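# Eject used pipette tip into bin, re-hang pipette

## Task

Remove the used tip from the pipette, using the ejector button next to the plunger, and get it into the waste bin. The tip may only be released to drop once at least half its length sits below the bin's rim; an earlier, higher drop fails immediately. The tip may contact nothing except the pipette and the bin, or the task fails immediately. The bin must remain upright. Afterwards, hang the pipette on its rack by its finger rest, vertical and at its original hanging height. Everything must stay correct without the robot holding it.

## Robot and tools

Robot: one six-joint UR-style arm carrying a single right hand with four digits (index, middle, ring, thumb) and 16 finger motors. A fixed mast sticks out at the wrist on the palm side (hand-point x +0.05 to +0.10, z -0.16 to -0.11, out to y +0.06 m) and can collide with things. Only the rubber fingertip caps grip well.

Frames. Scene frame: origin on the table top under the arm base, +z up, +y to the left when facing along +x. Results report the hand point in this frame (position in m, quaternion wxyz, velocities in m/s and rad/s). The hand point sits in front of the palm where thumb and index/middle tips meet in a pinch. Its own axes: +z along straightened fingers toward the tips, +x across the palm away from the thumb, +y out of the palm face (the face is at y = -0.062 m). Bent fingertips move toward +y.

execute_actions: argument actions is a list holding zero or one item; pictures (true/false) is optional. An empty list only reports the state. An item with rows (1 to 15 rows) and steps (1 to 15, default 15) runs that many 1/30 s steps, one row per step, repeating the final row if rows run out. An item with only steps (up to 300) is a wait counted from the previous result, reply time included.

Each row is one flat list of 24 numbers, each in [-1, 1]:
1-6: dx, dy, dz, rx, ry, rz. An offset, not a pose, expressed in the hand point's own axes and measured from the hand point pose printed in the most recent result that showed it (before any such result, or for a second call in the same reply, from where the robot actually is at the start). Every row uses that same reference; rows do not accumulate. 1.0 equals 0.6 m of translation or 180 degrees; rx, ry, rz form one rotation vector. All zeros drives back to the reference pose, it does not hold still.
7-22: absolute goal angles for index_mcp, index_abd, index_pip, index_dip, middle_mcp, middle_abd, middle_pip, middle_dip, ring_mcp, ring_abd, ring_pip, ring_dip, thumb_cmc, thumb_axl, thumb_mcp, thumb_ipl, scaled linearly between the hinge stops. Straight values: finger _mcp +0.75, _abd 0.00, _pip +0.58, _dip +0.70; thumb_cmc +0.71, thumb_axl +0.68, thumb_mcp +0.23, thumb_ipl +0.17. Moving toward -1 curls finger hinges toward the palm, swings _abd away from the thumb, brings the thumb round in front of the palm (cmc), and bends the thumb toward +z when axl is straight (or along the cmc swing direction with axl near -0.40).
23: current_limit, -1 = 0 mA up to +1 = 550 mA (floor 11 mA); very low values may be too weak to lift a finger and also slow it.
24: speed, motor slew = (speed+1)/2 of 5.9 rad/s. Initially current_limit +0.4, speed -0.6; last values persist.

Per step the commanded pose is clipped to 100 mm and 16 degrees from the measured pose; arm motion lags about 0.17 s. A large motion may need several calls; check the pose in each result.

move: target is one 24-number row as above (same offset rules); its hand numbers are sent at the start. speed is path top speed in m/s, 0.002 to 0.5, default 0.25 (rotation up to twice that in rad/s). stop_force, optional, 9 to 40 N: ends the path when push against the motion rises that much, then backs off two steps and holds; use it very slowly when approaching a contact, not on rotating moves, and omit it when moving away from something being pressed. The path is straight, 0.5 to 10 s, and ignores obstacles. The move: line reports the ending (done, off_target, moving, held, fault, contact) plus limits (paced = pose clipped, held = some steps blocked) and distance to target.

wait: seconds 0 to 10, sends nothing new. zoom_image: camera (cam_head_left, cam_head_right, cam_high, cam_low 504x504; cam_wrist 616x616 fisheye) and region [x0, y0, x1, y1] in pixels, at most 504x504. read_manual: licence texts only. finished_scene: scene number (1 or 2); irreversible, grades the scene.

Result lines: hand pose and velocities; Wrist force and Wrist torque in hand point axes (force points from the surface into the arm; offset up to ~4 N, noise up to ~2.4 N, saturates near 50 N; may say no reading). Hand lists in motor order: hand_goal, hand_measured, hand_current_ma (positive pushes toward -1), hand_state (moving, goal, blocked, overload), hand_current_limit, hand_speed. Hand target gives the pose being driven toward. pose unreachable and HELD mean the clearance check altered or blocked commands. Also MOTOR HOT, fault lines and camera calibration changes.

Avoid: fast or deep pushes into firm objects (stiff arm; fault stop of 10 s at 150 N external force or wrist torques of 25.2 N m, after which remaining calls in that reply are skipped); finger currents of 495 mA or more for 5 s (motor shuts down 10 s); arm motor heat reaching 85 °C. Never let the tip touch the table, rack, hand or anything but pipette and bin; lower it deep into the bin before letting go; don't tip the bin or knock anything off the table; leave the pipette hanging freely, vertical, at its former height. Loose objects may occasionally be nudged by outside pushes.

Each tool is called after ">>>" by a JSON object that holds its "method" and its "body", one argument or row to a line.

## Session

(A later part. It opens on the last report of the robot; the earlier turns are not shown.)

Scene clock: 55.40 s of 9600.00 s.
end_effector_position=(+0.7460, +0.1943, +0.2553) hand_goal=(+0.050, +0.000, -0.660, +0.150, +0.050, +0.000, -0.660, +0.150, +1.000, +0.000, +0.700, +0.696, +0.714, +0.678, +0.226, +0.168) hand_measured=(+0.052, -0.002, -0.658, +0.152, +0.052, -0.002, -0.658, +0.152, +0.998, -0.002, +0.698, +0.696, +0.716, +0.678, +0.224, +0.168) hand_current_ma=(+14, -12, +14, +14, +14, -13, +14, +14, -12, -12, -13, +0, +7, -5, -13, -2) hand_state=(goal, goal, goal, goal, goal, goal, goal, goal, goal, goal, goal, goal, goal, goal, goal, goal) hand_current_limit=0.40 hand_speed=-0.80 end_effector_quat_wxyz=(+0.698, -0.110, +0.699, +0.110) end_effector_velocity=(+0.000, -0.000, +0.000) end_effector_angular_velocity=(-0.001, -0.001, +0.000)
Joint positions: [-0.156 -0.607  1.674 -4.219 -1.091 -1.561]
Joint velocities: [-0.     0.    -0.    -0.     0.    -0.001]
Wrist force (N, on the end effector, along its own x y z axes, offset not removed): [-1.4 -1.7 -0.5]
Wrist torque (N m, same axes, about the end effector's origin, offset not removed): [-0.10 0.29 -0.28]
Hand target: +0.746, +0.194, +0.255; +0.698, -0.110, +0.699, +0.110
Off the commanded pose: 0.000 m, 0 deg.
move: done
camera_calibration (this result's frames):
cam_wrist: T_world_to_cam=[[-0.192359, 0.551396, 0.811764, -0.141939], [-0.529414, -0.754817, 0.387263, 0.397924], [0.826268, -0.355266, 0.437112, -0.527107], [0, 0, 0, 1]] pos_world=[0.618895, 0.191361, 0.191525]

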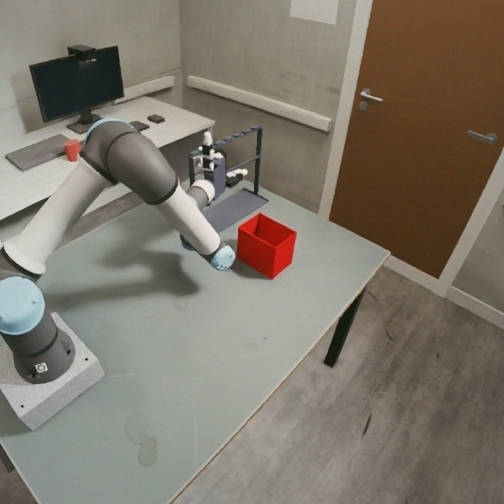

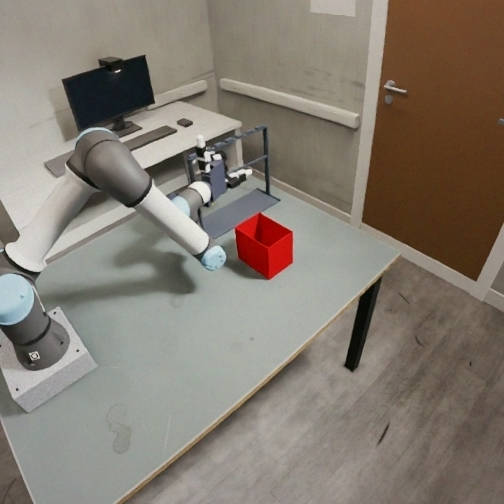

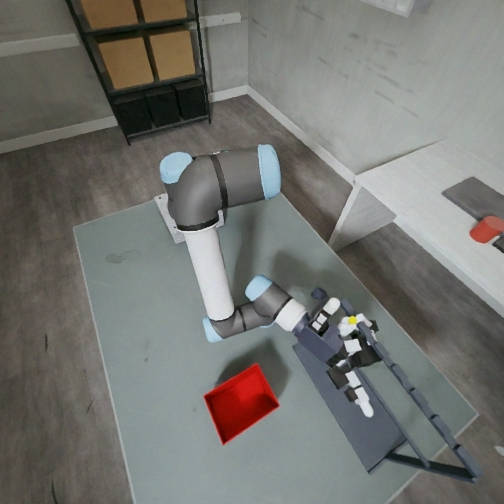

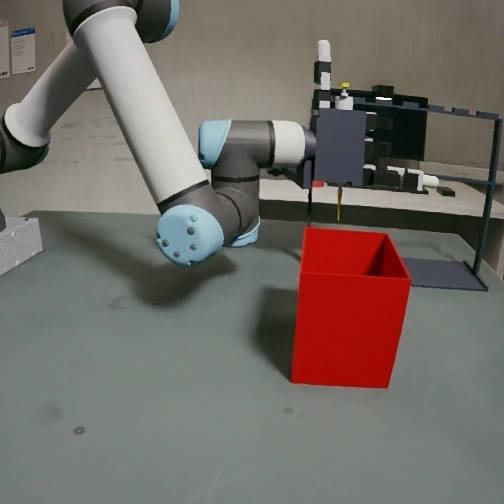

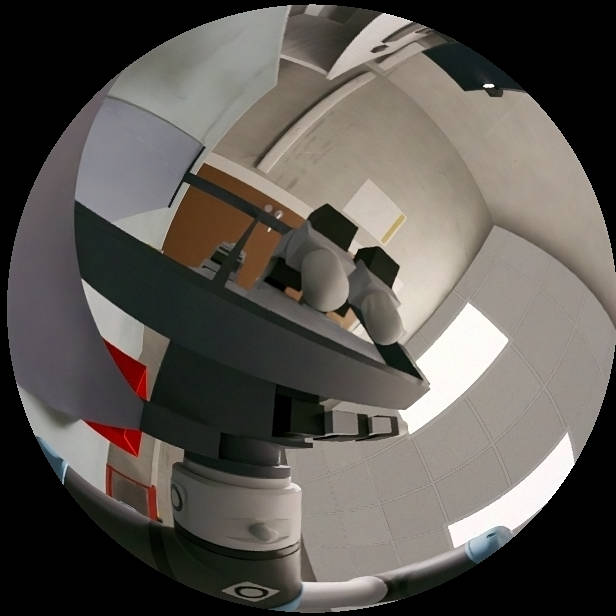

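>>> {"method": "move", "body": {
  "target": [0.013,-0.003,0,0,0,0,0.05,0,-0.66,0.15,0.05,0,-0.66,0.15,1,0,0.7,0.696,0.714,0.678,0.226,0.168,0.4,-0.8],
  "speed": 0.01
}}

>>> {"method": "move", "body": {
  "target": [0,0,0,0,0,0,-0.2,0,-0.85,-0.3,-0.2,0,-0.85,-0.3,1,0,0.7,0.696,0.714,0.678,0.226,0.168,0.75,-0.8]
}}

>>> {"method": "move", "body": {
  "target": [-0.017,0,0,0,0,0,-0.2,0,-0.85,-0.3,-0.2,0,-0.85,-0.3,1,0,0.7,0.696,0.714,0.678,0.226,0.168,0.75,-0.8],
  "speed": 0.01
}}

>>> {"method": "zoom_image", "body": {
  "camera": "cam_high",
  "region": [300,280,400,380]
}}

>>> {"method": "zoom_image", "body": {
  "camera": "cam_low",
  "region": [290,30,450,230]
}}

Scene clock: 61.43 s of 9600.00 s.
end_effector_position=(+0.7465, +0.1926, +0.2478) hand_goal=(+0.050, +0.000, -0.660, +0.150, +0.050, +0.000, -0.660, +0.150, +1.000, +0.000, +0.700, +0.696, +0.714, +0.678, +0.226, +0.168) hand_measured=(+0.052, -0.002, -0.658, +0.152, +0.052, -0.002, -0.658, +0.152, +0.998, -0.002, +0.698, +0.696, +0.716, +0.678, +0.224, +0.168) hand_current_ma=(+14, -12, +14, +14, +14, -13, +14, +14, -12, -12, -13, +0, +7, -5, -13, -2) hand_state=(goal, goal, goal, goal, goal, goal, goal, goal, goal, goal, goal, goal, goal, goal, goal, goal) hand_current_limit=0.40 hand_speed=-0.80 end_effector_quat_wxyz=(+0.698, -0.110, +0.699, +0.110) end_effector_velocity=(-0.000, -0.000, -0.002) end_effector_angular_velocity=(-0.000, -0.000, +0.001)
Joint positions: [-0.159 -0.591  1.667 -4.229 -1.088 -1.561]
Joint velocities: [-0.     0.005 -0.001 -0.004  0.001 -0.   ]
Wrist force (N, on the end effector, along its own x y z axes, offset not removed): [0.7 -0.2 -1.1]
Wrist torque (N m, same axes, about the end effector's origin, offset not removed): [0.03 -0.19 -0.06]
Hand target: +0.746, +0.193, +0.248; +0.698, -0.110, +0.699, +0.110
Off the commanded pose: 0.000 m, 0 deg.
After step 90, 2.00 s passed at rest.
move: done
camera_calibration (this result's frames):
cam_wrist: T_world_to_cam=[[-0.192352, 0.551423, 0.811747, -0.13478], [-0.529414, -0.754803, 0.38729, 0.399884], [0.82627, -0.355254, 0.437119, -0.524804], [0, 0, 0, 1]] pos_world=[0.619409, 0.189716, 0.183938]

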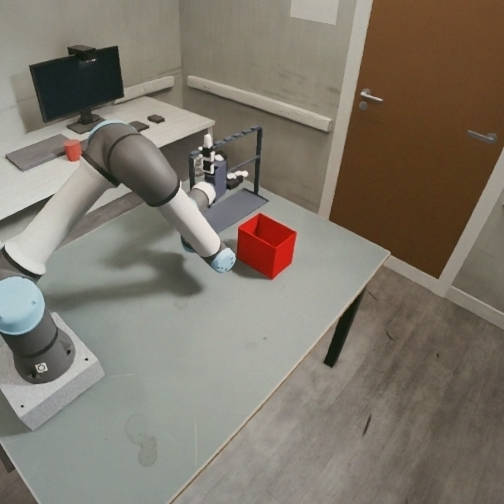

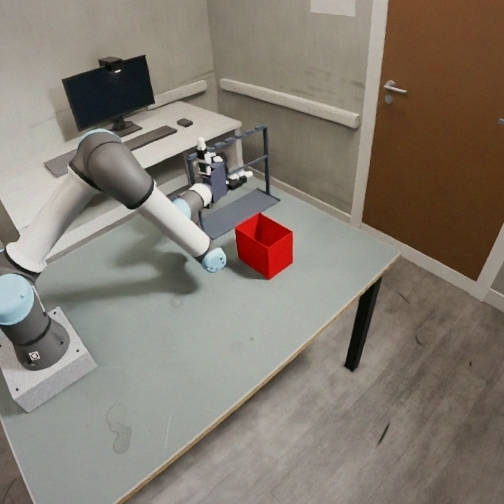

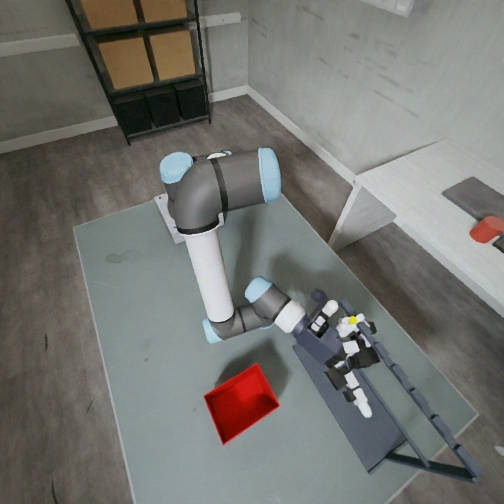

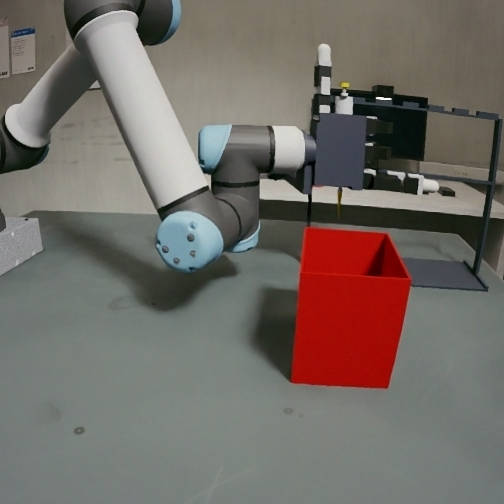

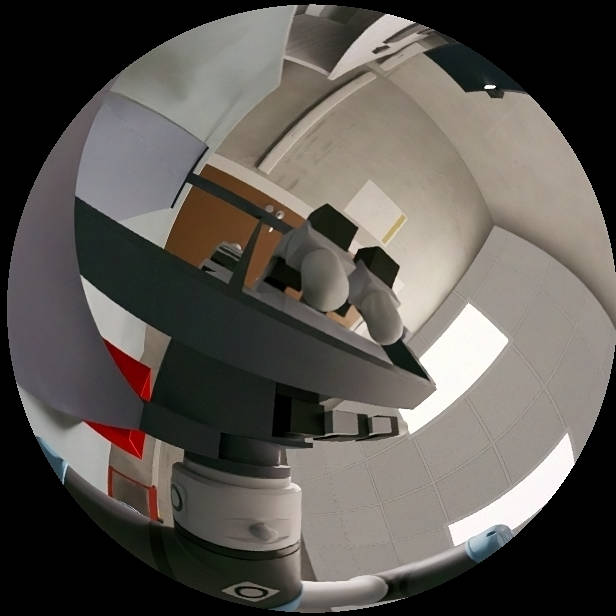

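Scene clock: 62.83 s of 9600.00 s.
end_effector_position=(+0.7465, +0.1926, +0.2478) hand_goal=(-0.200, +0.000, -0.850, -0.300, -0.200, +0.000, -0.850, -0.300, +1.000, +0.000, +0.700, +0.696, +0.714, +0.678, +0.226, +0.168) hand_measured=(-0.180, -0.006, -0.792, -0.204, -0.184, -0.006, -0.802, -0.176, +0.998, -0.002, +0.698, +0.696, +0.716, +0.678, +0.224, +0.168) hand_current_ma=(+104, -26, +341, +481, +87, -27, +273, +481, -11, -13, -13, +0, +7, -5, -12, -2) hand_state=(goal, goal, blocked, blocked, goal, goal, blocked, blocked, goal, goal, goal, goal, goal, goal, goal, goal) hand_current_limit=0.75 hand_speed=-0.80 end_effector_quat_wxyz=(+0.698, -0.110, +0.699, +0.110) end_effector_velocity=(-0.000, +0.000, +0.000) end_effector_angular_velocity=(-0.000, -0.001, -0.000)
Joint positions: [-0.159 -0.591  1.667 -4.229 -1.088 -1.561]
Joint velocities: [ 0.    -0.    -0.    -0.001 -0.    -0.   ]
Wrist force (N, on the end effector, along its own x y z axes, offset not removed): [1.6 -0.1 -4.2]
Wrist torque (N m, same axes, about the end effector's origin, offset not removed): [0.23 -0.10 0.09]
Hand target: +0.746, +0.193, +0.248; +0.698, -0.110, +0.699, +0.110
Off the commanded pose: 0.000 m, 0 deg.
move: done
camera_calibration (this result's frames):
cam_wrist: T_world_to_cam=[[-0.192391, 0.55143, 0.811733, -0.134749], [-0.529433, -0.754799, 0.387271, 0.399891], [0.826248, -0.355251, 0.437162, -0.524828], [0, 0, 0, 1]] pos_world=[0.61943, 0.189697, 0.183949]

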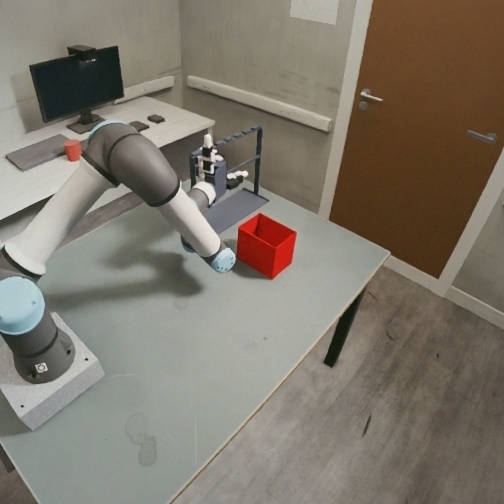

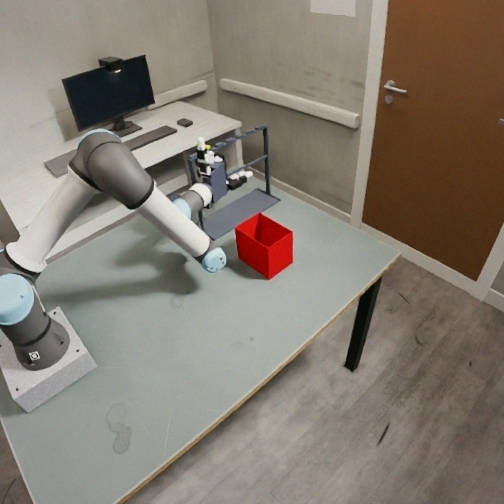

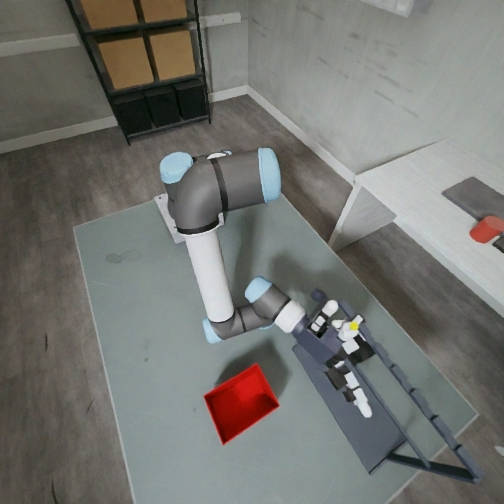

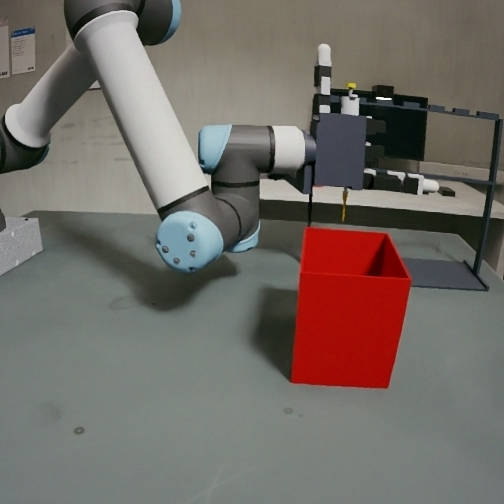

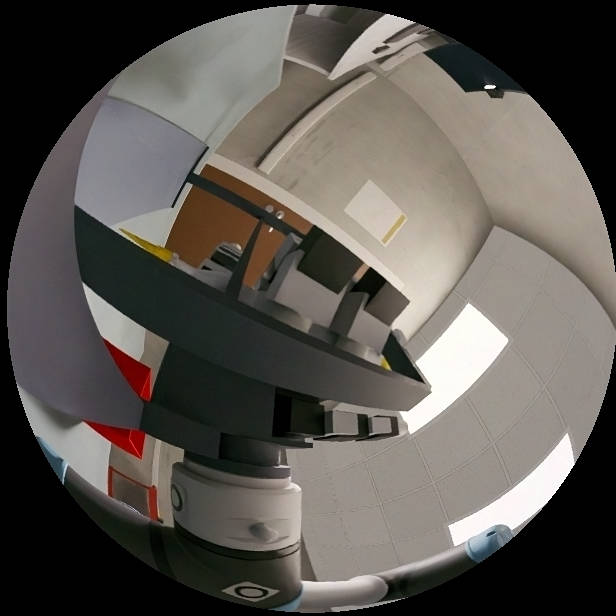

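Scene clock: 64.07 s of 9600.00 s.
end_effector_position=(+0.7465, +0.1926, +0.2577) hand_goal=(-0.200, +0.000, -0.850, -0.300, -0.200, +0.000, -0.850, -0.300, +1.000, +0.000, +0.700, +0.696, +0.714, +0.678, +0.226, +0.168) hand_measured=(-0.180, -0.006, -0.792, -0.204, -0.184, -0.006, -0.802, -0.178, +0.998, -0.002, +0.698, +0.696, +0.716, +0.678, +0.224, +0.168) hand_current_ma=(+103, -27, +342, +481, +85, -28, +275, +481, -11, -13, -13, +0, +7, -5, -12, -2) hand_state=(goal, goal, blocked, blocked, goal, goal, blocked, blocked, goal, goal, goal, goal, goal, goal, goal, goal) hand_current_limit=0.75 hand_speed=-0.80 end_effector_quat_wxyz=(+0.698, -0.110, +0.699, +0.110) end_effector_velocity=(+0.000, -0.000, +0.002) end_effector_angular_velocity=(+0.000, +0.001, +0.000)
Joint positions: [-0.159 -0.611  1.674 -4.215 -1.088 -1.561]
Joint velocities: [-0.    -0.005  0.001  0.005  0.001 -0.   ]
Wrist force (N, on the end effector, along its own x y z axes, offset not removed): [1.6 -0.7 0.1]
Wrist torque (N m, same axes, about the end effector's origin, offset not removed): [-0.26 -0.16 -0.07]
Hand target: +0.747, +0.193, +0.258; +0.698, -0.110, +0.699, +0.110
Off the commanded pose: 0.000 m, 0 deg.
move: done
camera_calibration (this result's frames):
cam_wrist: T_world_to_cam=[[-0.192406, 0.551434, 0.811727, -0.142811], [-0.529439, -0.754798, 0.387266, 0.396036], [0.826241, -0.355247, 0.437178, -0.529218], [0, 0, 0, 1]] pos_world=[0.619461, 0.189675, 0.193915]

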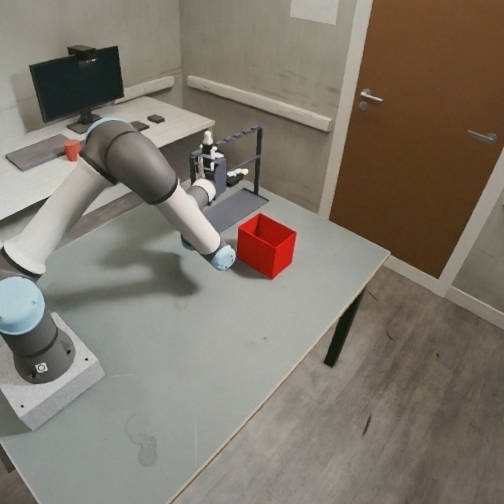

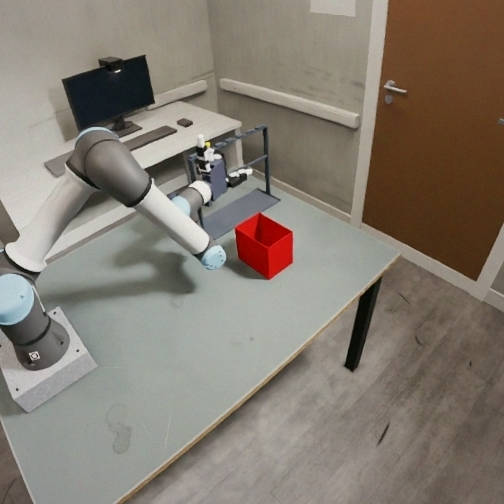

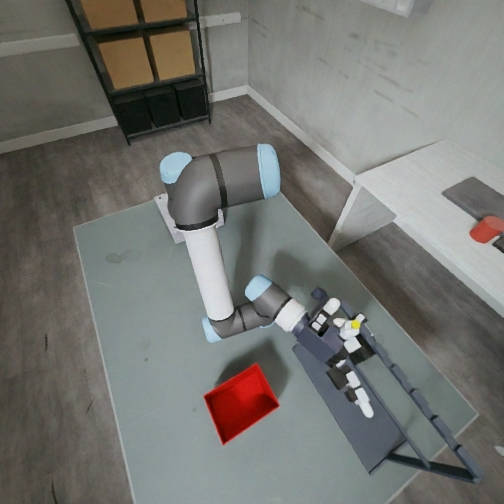

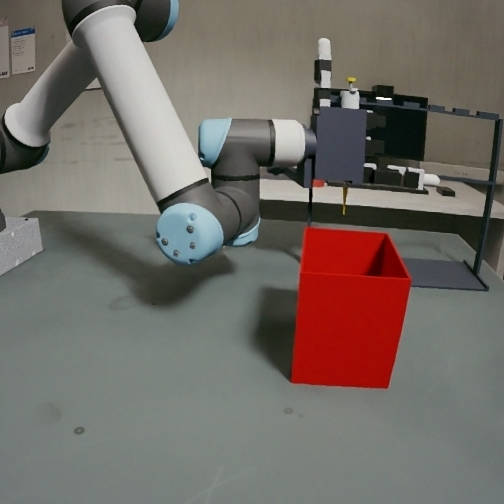

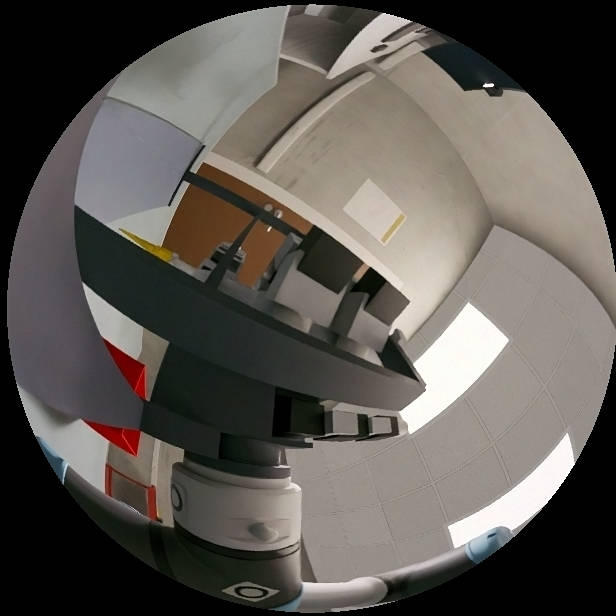

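Region (300, 280, 400, 380) of cam_high's 504x504 image, scaled by 5.040, with more detail than that image has.

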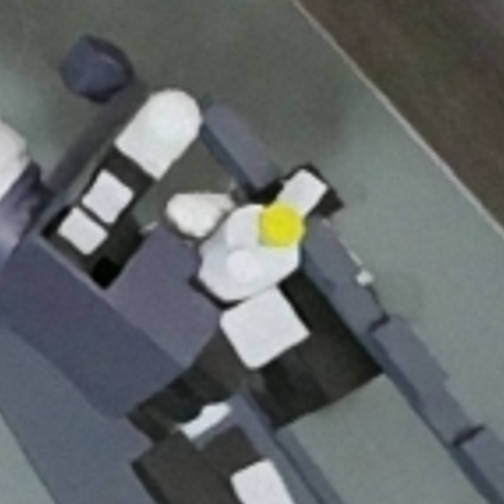

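Region (290, 30, 450, 230) of cam_low's 504x504 image, scaled by 2.520, with more detail than that image has; it fills the left 403 columns of this view, and the rest is white.

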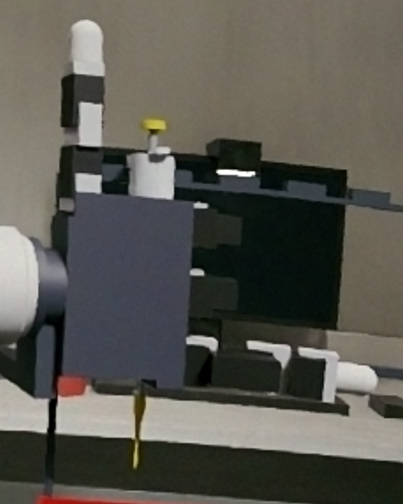

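Gripped, slightly rotated. Test pull out.

>>> {"method": "move", "body": {
  "target": [-0.002,-0.03,-0.006,0,0,0,-0.2,0,-0.85,-0.3,-0.2,0,-0.85,-0.3,1,0,0.7,0.696,0.714,0.678,0.226,0.168,0.75,-0.8],
  "speed": 0.01
}}

>>> {"method": "zoom_image", "body": {
  "camera": "cam_high",
  "region": [300,280,400,380]
}}

Scene clock: 70.10 s of 9600.00 s.
end_effector_position=(+0.7486, +0.1746, +0.2589) hand_goal=(-0.200, +0.000, -0.850, -0.300, -0.200, +0.000, -0.850, -0.300, +1.000, +0.000, +0.700, +0.696, +0.714, +0.678, +0.226, +0.168) hand_measured=(-0.180, -0.006, -0.792, -0.204, -0.184, -0.006, -0.802, -0.178, +0.998, -0.002, +0.698, +0.696, +0.716, +0.678, +0.224, +0.168) hand_current_ma=(+103, -27, +342, +481, +85, -28, +275, +481, -11, -13, -13, +0, +7, -5, -12, -2) hand_state=(goal, goal, blocked, blocked, goal, goal, blocked, blocked, goal, goal, goal, goal, goal, goal, goal, goal) hand_current_limit=0.75 hand_speed=-0.80 end_effector_quat_wxyz=(+0.698, -0.110, +0.699, +0.110) end_effector_velocity=(+0.000, -0.002, +0.000) end_effector_angular_velocity=(+0.000, -0.000, +0.000)
Joint positions: [-0.191 -0.612  1.67  -4.211 -1.056 -1.561]
Joint velocities: [-0.004  0.    -0.001  0.     0.004  0.001]
Wrist force (N, on the end effector, along its own x y z axes, offset not removed): [1.7 -2.3 -2.4]
Wrist torque (N m, same axes, about the end effector's origin, offset not removed): [-0.24 -0.09 -0.10]
Hand target: +0.749, +0.174, +0.259; +0.698, -0.110, +0.699, +0.110
Off the commanded pose: 0.000 m, 0 deg.
After step 90, 0.97 s passed at rest.
move: done
camera_calibration (this result's frames):
cam_wrist: T_world_to_cam=[[-0.192394, 0.55148, 0.811699, -0.133406], [-0.529442, -0.754772, 0.387312, 0.383111], [0.826242, -0.355231, 0.43719, -0.537858], [0, 0, 0, 1]] pos_world=[0.621569, 0.171668, 0.195048]

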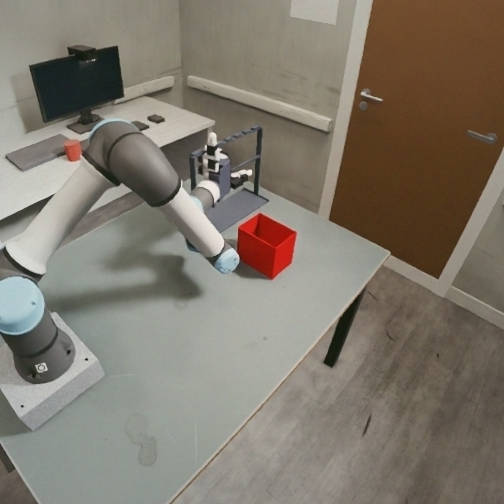

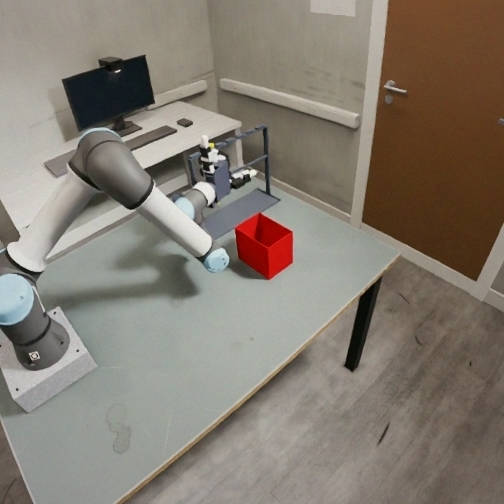

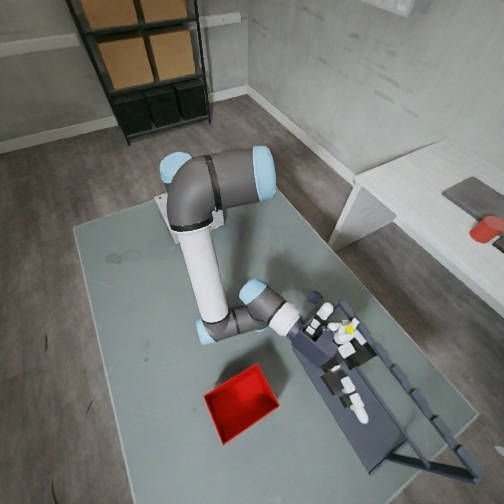

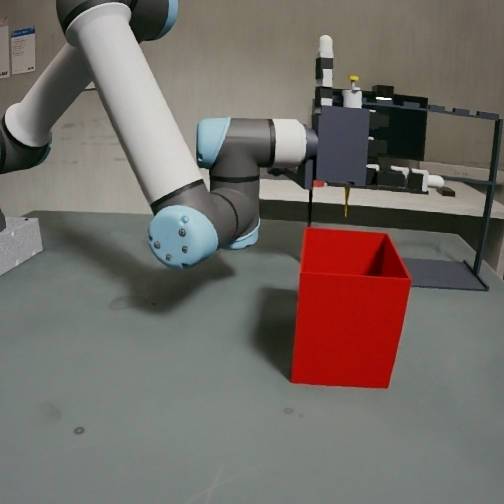

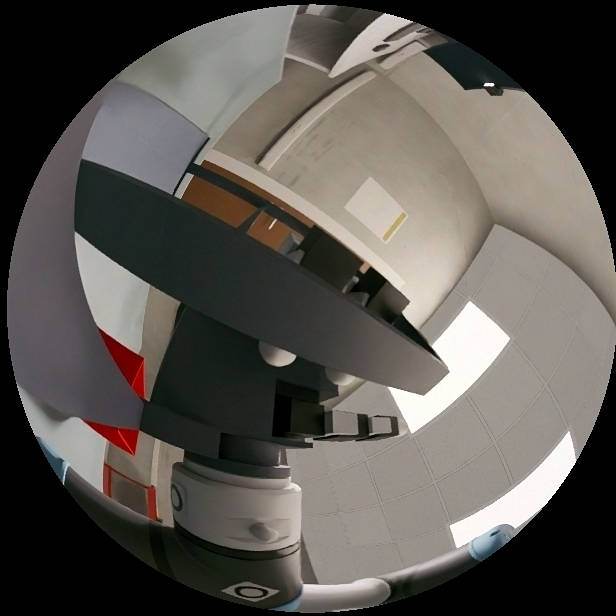

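Region (300, 280, 400, 380) of cam_high's 504x504 image, scaled by 5.040, with more detail than that image has.

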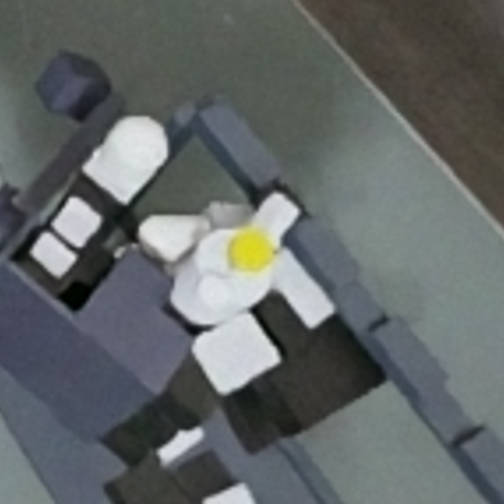

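>>> {"method": "move", "body": {
  "target": [0,-0.095,-0.031,0,0,0,-0.2,0,-0.85,-0.3,-0.2,0,-0.85,-0.3,1,0,0.7,0.696,0.714,0.678,0.226,0.168,0.75,-0.8],
  "speed": 0.05
}}

>>> {"method": "move", "body": {
  "target": [-0.125,-0.127,-0.041,0,0,0,-0.2,0,-0.85,-0.3,-0.2,0,-0.85,-0.3,1,0,0.7,0.696,0.714,0.678,0.226,0.168,0.75,-0.8],
  "speed": 0.08
}}

>>> {"method": "move", "body": {
  "target": [0,-0.206,-0.067,0,0,0,-0.2,0,-0.85,-0.3,-0.2,0,-0.85,-0.3,1,0,0.7,0.696,0.714,0.678,0.226,0.168,0.75,-0.8],
  "speed": 0.08
}}

Scene clock: 77.33 s of 9600.00 s.
end_effector_position=(+0.7485, +0.1149, +0.2587) hand_goal=(-0.200, +0.000, -0.850, -0.300, -0.200, +0.000, -0.850, -0.300, +1.000, +0.000, +0.700, +0.696, +0.714, +0.678, +0.226, +0.168) hand_measured=(-0.180, -0.006, -0.792, -0.204, -0.184, -0.006, -0.802, -0.178, +0.998, -0.002, +0.698, +0.696, +0.716, +0.678, +0.224, +0.168) hand_current_ma=(+103, -27, +342, +481, +85, -28, +275, +481, -11, -13, -13, +0, +7, -5, -12, -2) hand_state=(goal, goal, blocked, blocked, goal, goal, blocked, blocked, goal, goal, goal, goal, goal, goal, goal, goal) hand_current_limit=0.75 hand_speed=-0.80 end_effector_quat_wxyz=(+0.698, -0.110, +0.699, +0.110) end_effector_velocity=(-0.000, -0.002, +0.000) end_effector_angular_velocity=(-0.000, -0.002, -0.000)
Joint positions: [-0.299 -0.61   1.667 -4.211 -0.949 -1.56 ]
Joint velocities: [-0.004 -0.    -0.001 -0.001  0.004  0.   ]
Wrist force (N, on the end effector, along its own x y z axes, offset not removed): [1.0 -0.6 -2.2]
Wrist torque (N m, same axes, about the end effector's origin, offset not removed): [-0.01 -0.14 -0.08]
Hand target: +0.749, +0.115, +0.259; +0.698, -0.110, +0.699, +0.110
Off the commanded pose: 0.000 m, 0 deg.
After step 90, 2.63 s passed at rest.
move: done
camera_calibration (this result's frames):
cam_wrist: T_world_to_cam=[[-0.19235, 0.55163, 0.811607, -0.100365], [-0.529435, -0.754695, 0.387472, 0.337983], [0.826257, -0.355163, 0.437217, -0.558954], [0, 0, 0, 1]] pos_world=[0.621474, 0.111918, 0.194883]

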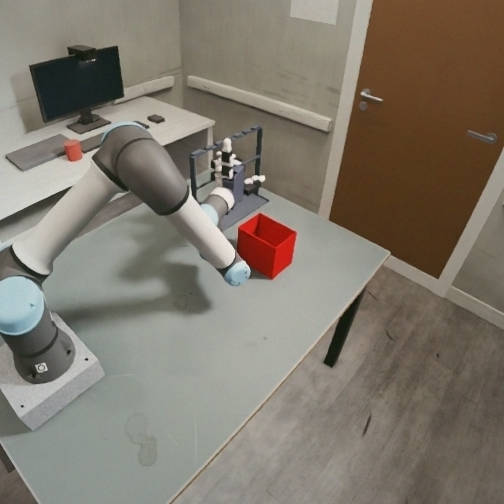

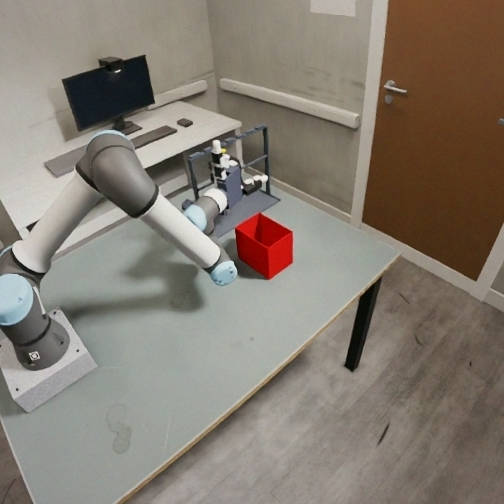

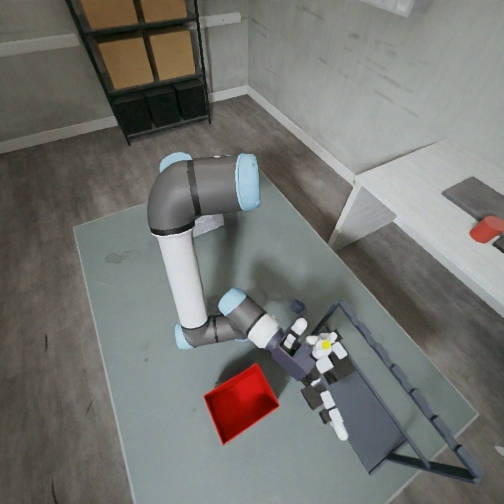

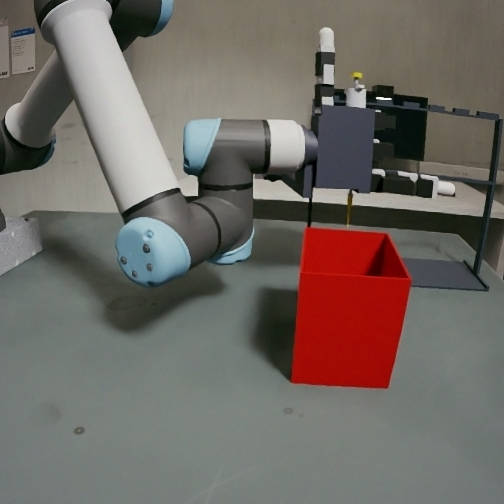

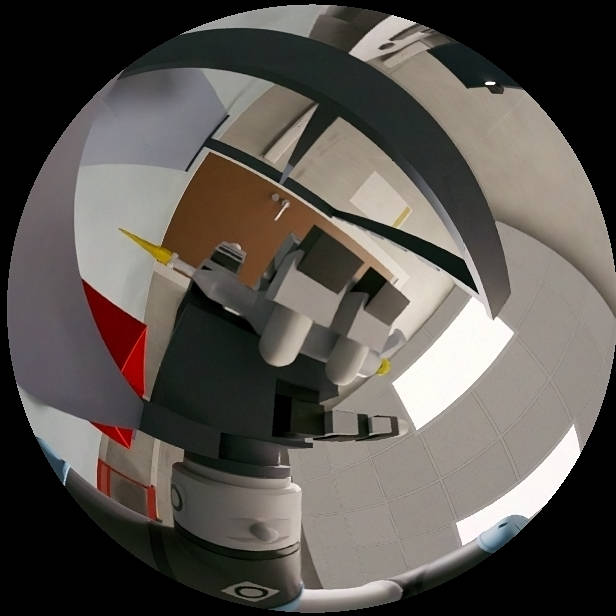

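Scene clock: 79.17 s of 9600.00 s.
end_effector_position=(+0.7489, +0.0348, +0.3334) hand_goal=(-0.200, +0.000, -0.850, -0.300, -0.200, +0.000, -0.850, -0.300, +1.000, +0.000, +0.700, +0.696, +0.714, +0.678, +0.226, +0.168) hand_measured=(-0.180, -0.006, -0.792, -0.204, -0.184, -0.006, -0.802, -0.178, +0.998, -0.002, +0.698, +0.696, +0.716, +0.678, +0.224, +0.168) hand_current_ma=(+103, -27, +342, +481, +85, -28, +275, +481, -11, -13, -13, +0, +7, -5, -12, -2) hand_state=(goal, goal, blocked, blocked, goal, goal, blocked, blocked, goal, goal, goal, goal, goal, goal, goal, goal) hand_current_limit=0.75 hand_speed=-0.80 end_effector_quat_wxyz=(+0.698, -0.110, +0.699, +0.110) end_effector_velocity=(+0.000, -0.001, +0.001) end_effector_angular_velocity=(-0.001, -0.000, +0.001)
Joint positions: [-0.436 -0.742  1.657 -4.07  -0.811 -1.558]
Joint velocities: [-0.002 -0.002 -0.001  0.004  0.003 -0.002]
Wrist force (N, on the end effector, along its own x y z axes, offset not removed): [-1.2 0.2 -1.6]
Wrist torque (N m, same axes, about the end effector's origin, offset not removed): [0.14 0.27 -0.09]
Hand target: +0.749, +0.035, +0.334; +0.698, -0.110, +0.699, +0.110
Off the commanded pose: 0.000 m, 0 deg.
move: done
camera_calibration (this result's frames):
cam_wrist: T_world_to_cam=[[-0.192266, 0.551731, 0.811558, -0.116771], [-0.529416, -0.754637, 0.38761, 0.248741], [0.826288, -0.355128, 0.437186, -0.620322], [0, 0, 0, 1]] pos_world=[0.621801, 0.0318418, 0.269549]

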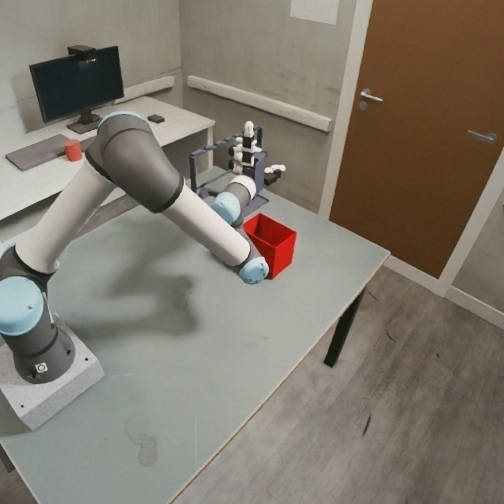

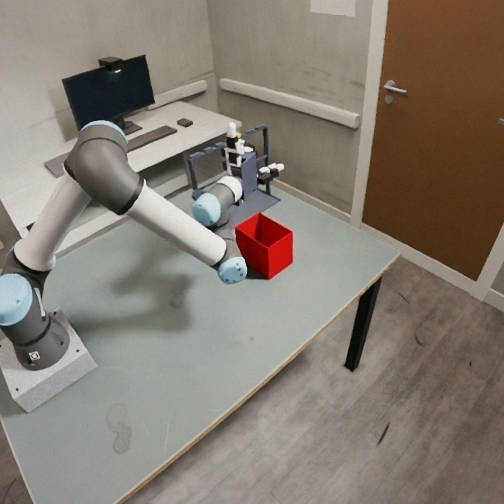

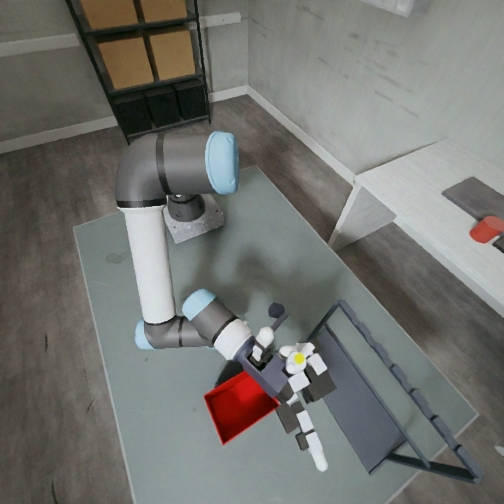

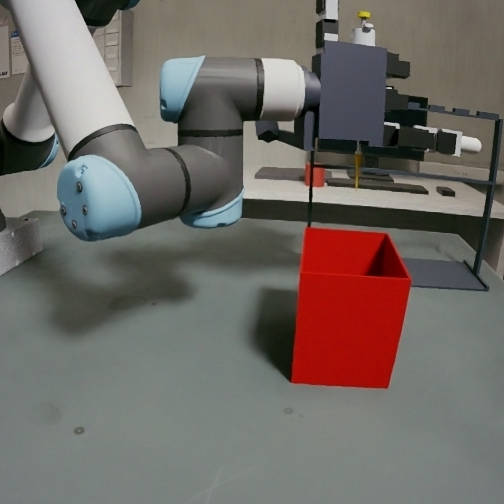

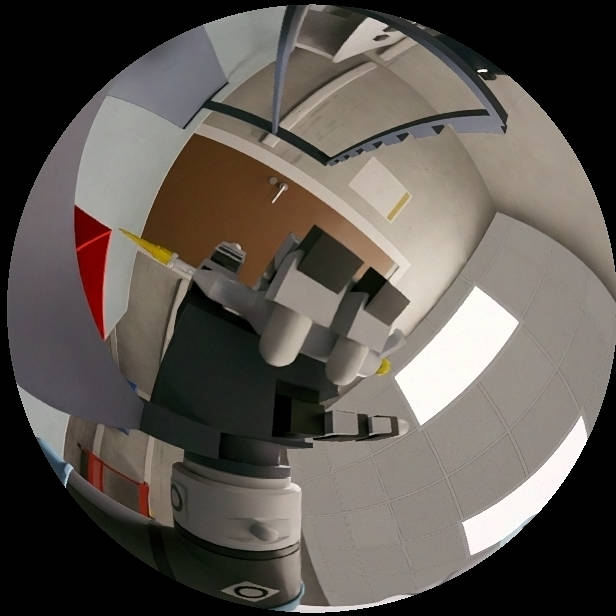

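Scene clock: 81.23 s of 9600.00 s.
end_effector_position=(+0.7487, -0.0949, +0.3330) hand_goal=(-0.200, +0.000, -0.850, -0.300, -0.200, +0.000, -0.850, -0.300, +1.000, +0.000, +0.700, +0.696, +0.714, +0.678, +0.226, +0.168) hand_measured=(-0.180, -0.006, -0.792, -0.204, -0.184, -0.006, -0.802, -0.178, +0.998, -0.002, +0.698, +0.696, +0.716, +0.678, +0.224, +0.168) hand_current_ma=(+103, -27, +342, +481, +85, -28, +275, +481, -10, -13, -13, +0, +7, -5, -12, -2) hand_state=(goal, goal, blocked, blocked, goal, goal, blocked, blocked, goal, goal, goal, goal, goal, goal, goal, goal) hand_current_limit=0.75 hand_speed=-0.80 end_effector_quat_wxyz=(+0.698, -0.110, +0.699, +0.110) end_effector_velocity=(+0.000, -0.002, -0.000) end_effector_angular_velocity=(-0.001, -0.001, +0.000)
Joint positions: [-0.631 -0.677  1.514 -3.994 -0.617 -1.554]
Joint velocities: [-0.003  0.002 -0.004  0.001  0.004 -0.001]
Wrist force (N, on the end effector, along its own x y z axes, offset not removed): [0.8 0.1 -0.4]
Wrist torque (N m, same axes, about the end effector's origin, offset not removed): [-0.15 -0.13 0.12]
Hand target: +0.749, -0.095, +0.333; +0.698, -0.110, +0.699, +0.110
Off the commanded pose: 0.000 m, 0 deg.
move: done
camera_calibration (this result's frames):
cam_wrist: T_world_to_cam=[[-0.192104, 0.551971, 0.811433, -0.0449853], [-0.529374, -0.754507, 0.38792, 0.1508], [0.826353, -0.355031, 0.437143, -0.666145], [0, 0, 0, 1]] pos_world=[0.621658, -0.0978921, 0.269205]

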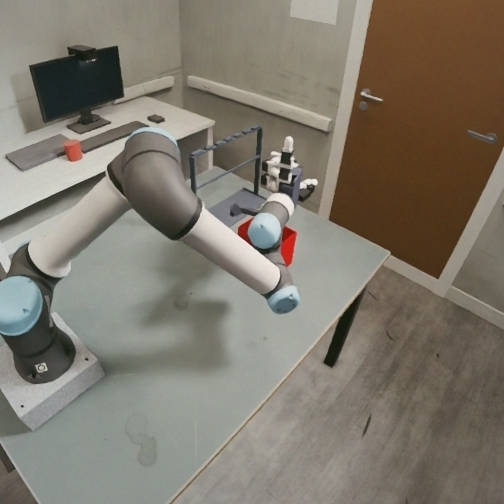

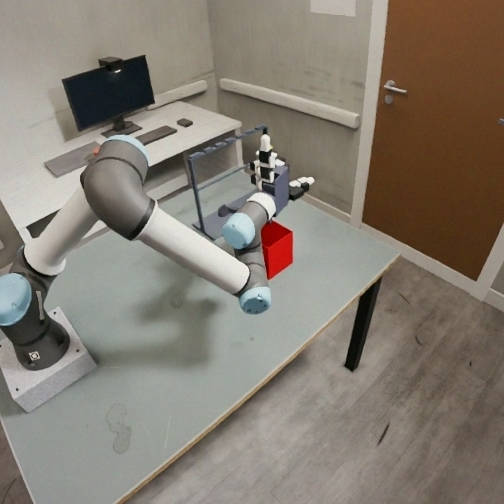

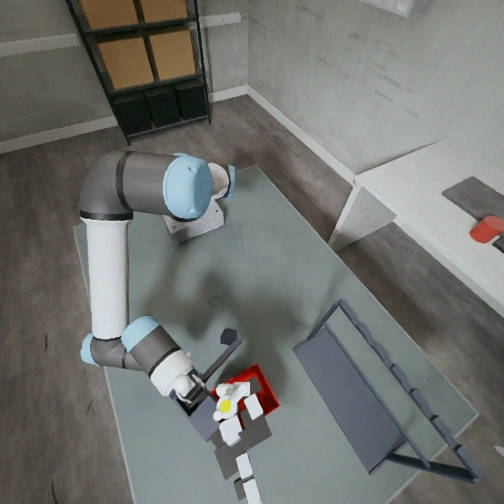

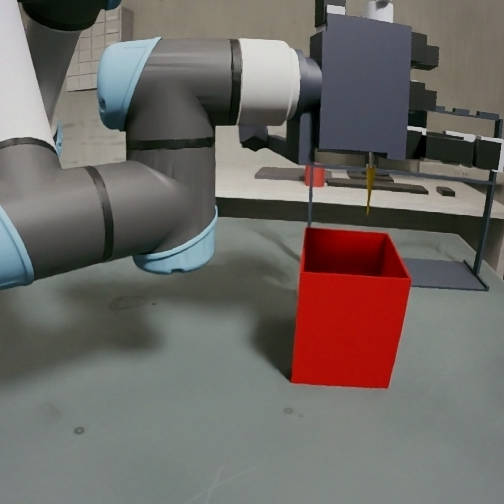

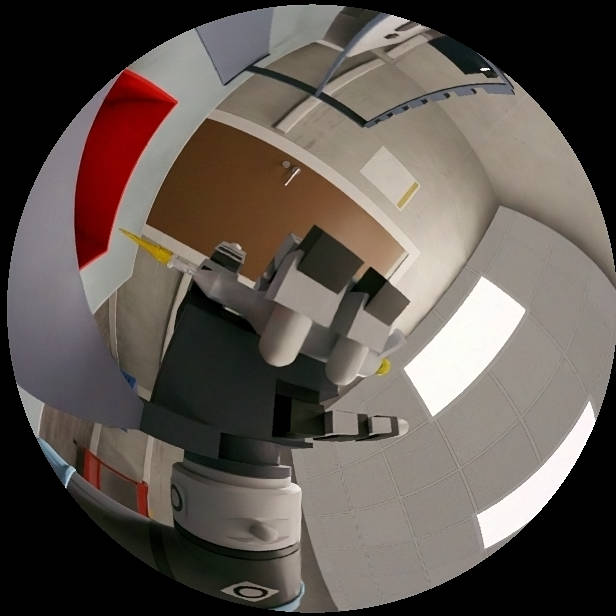

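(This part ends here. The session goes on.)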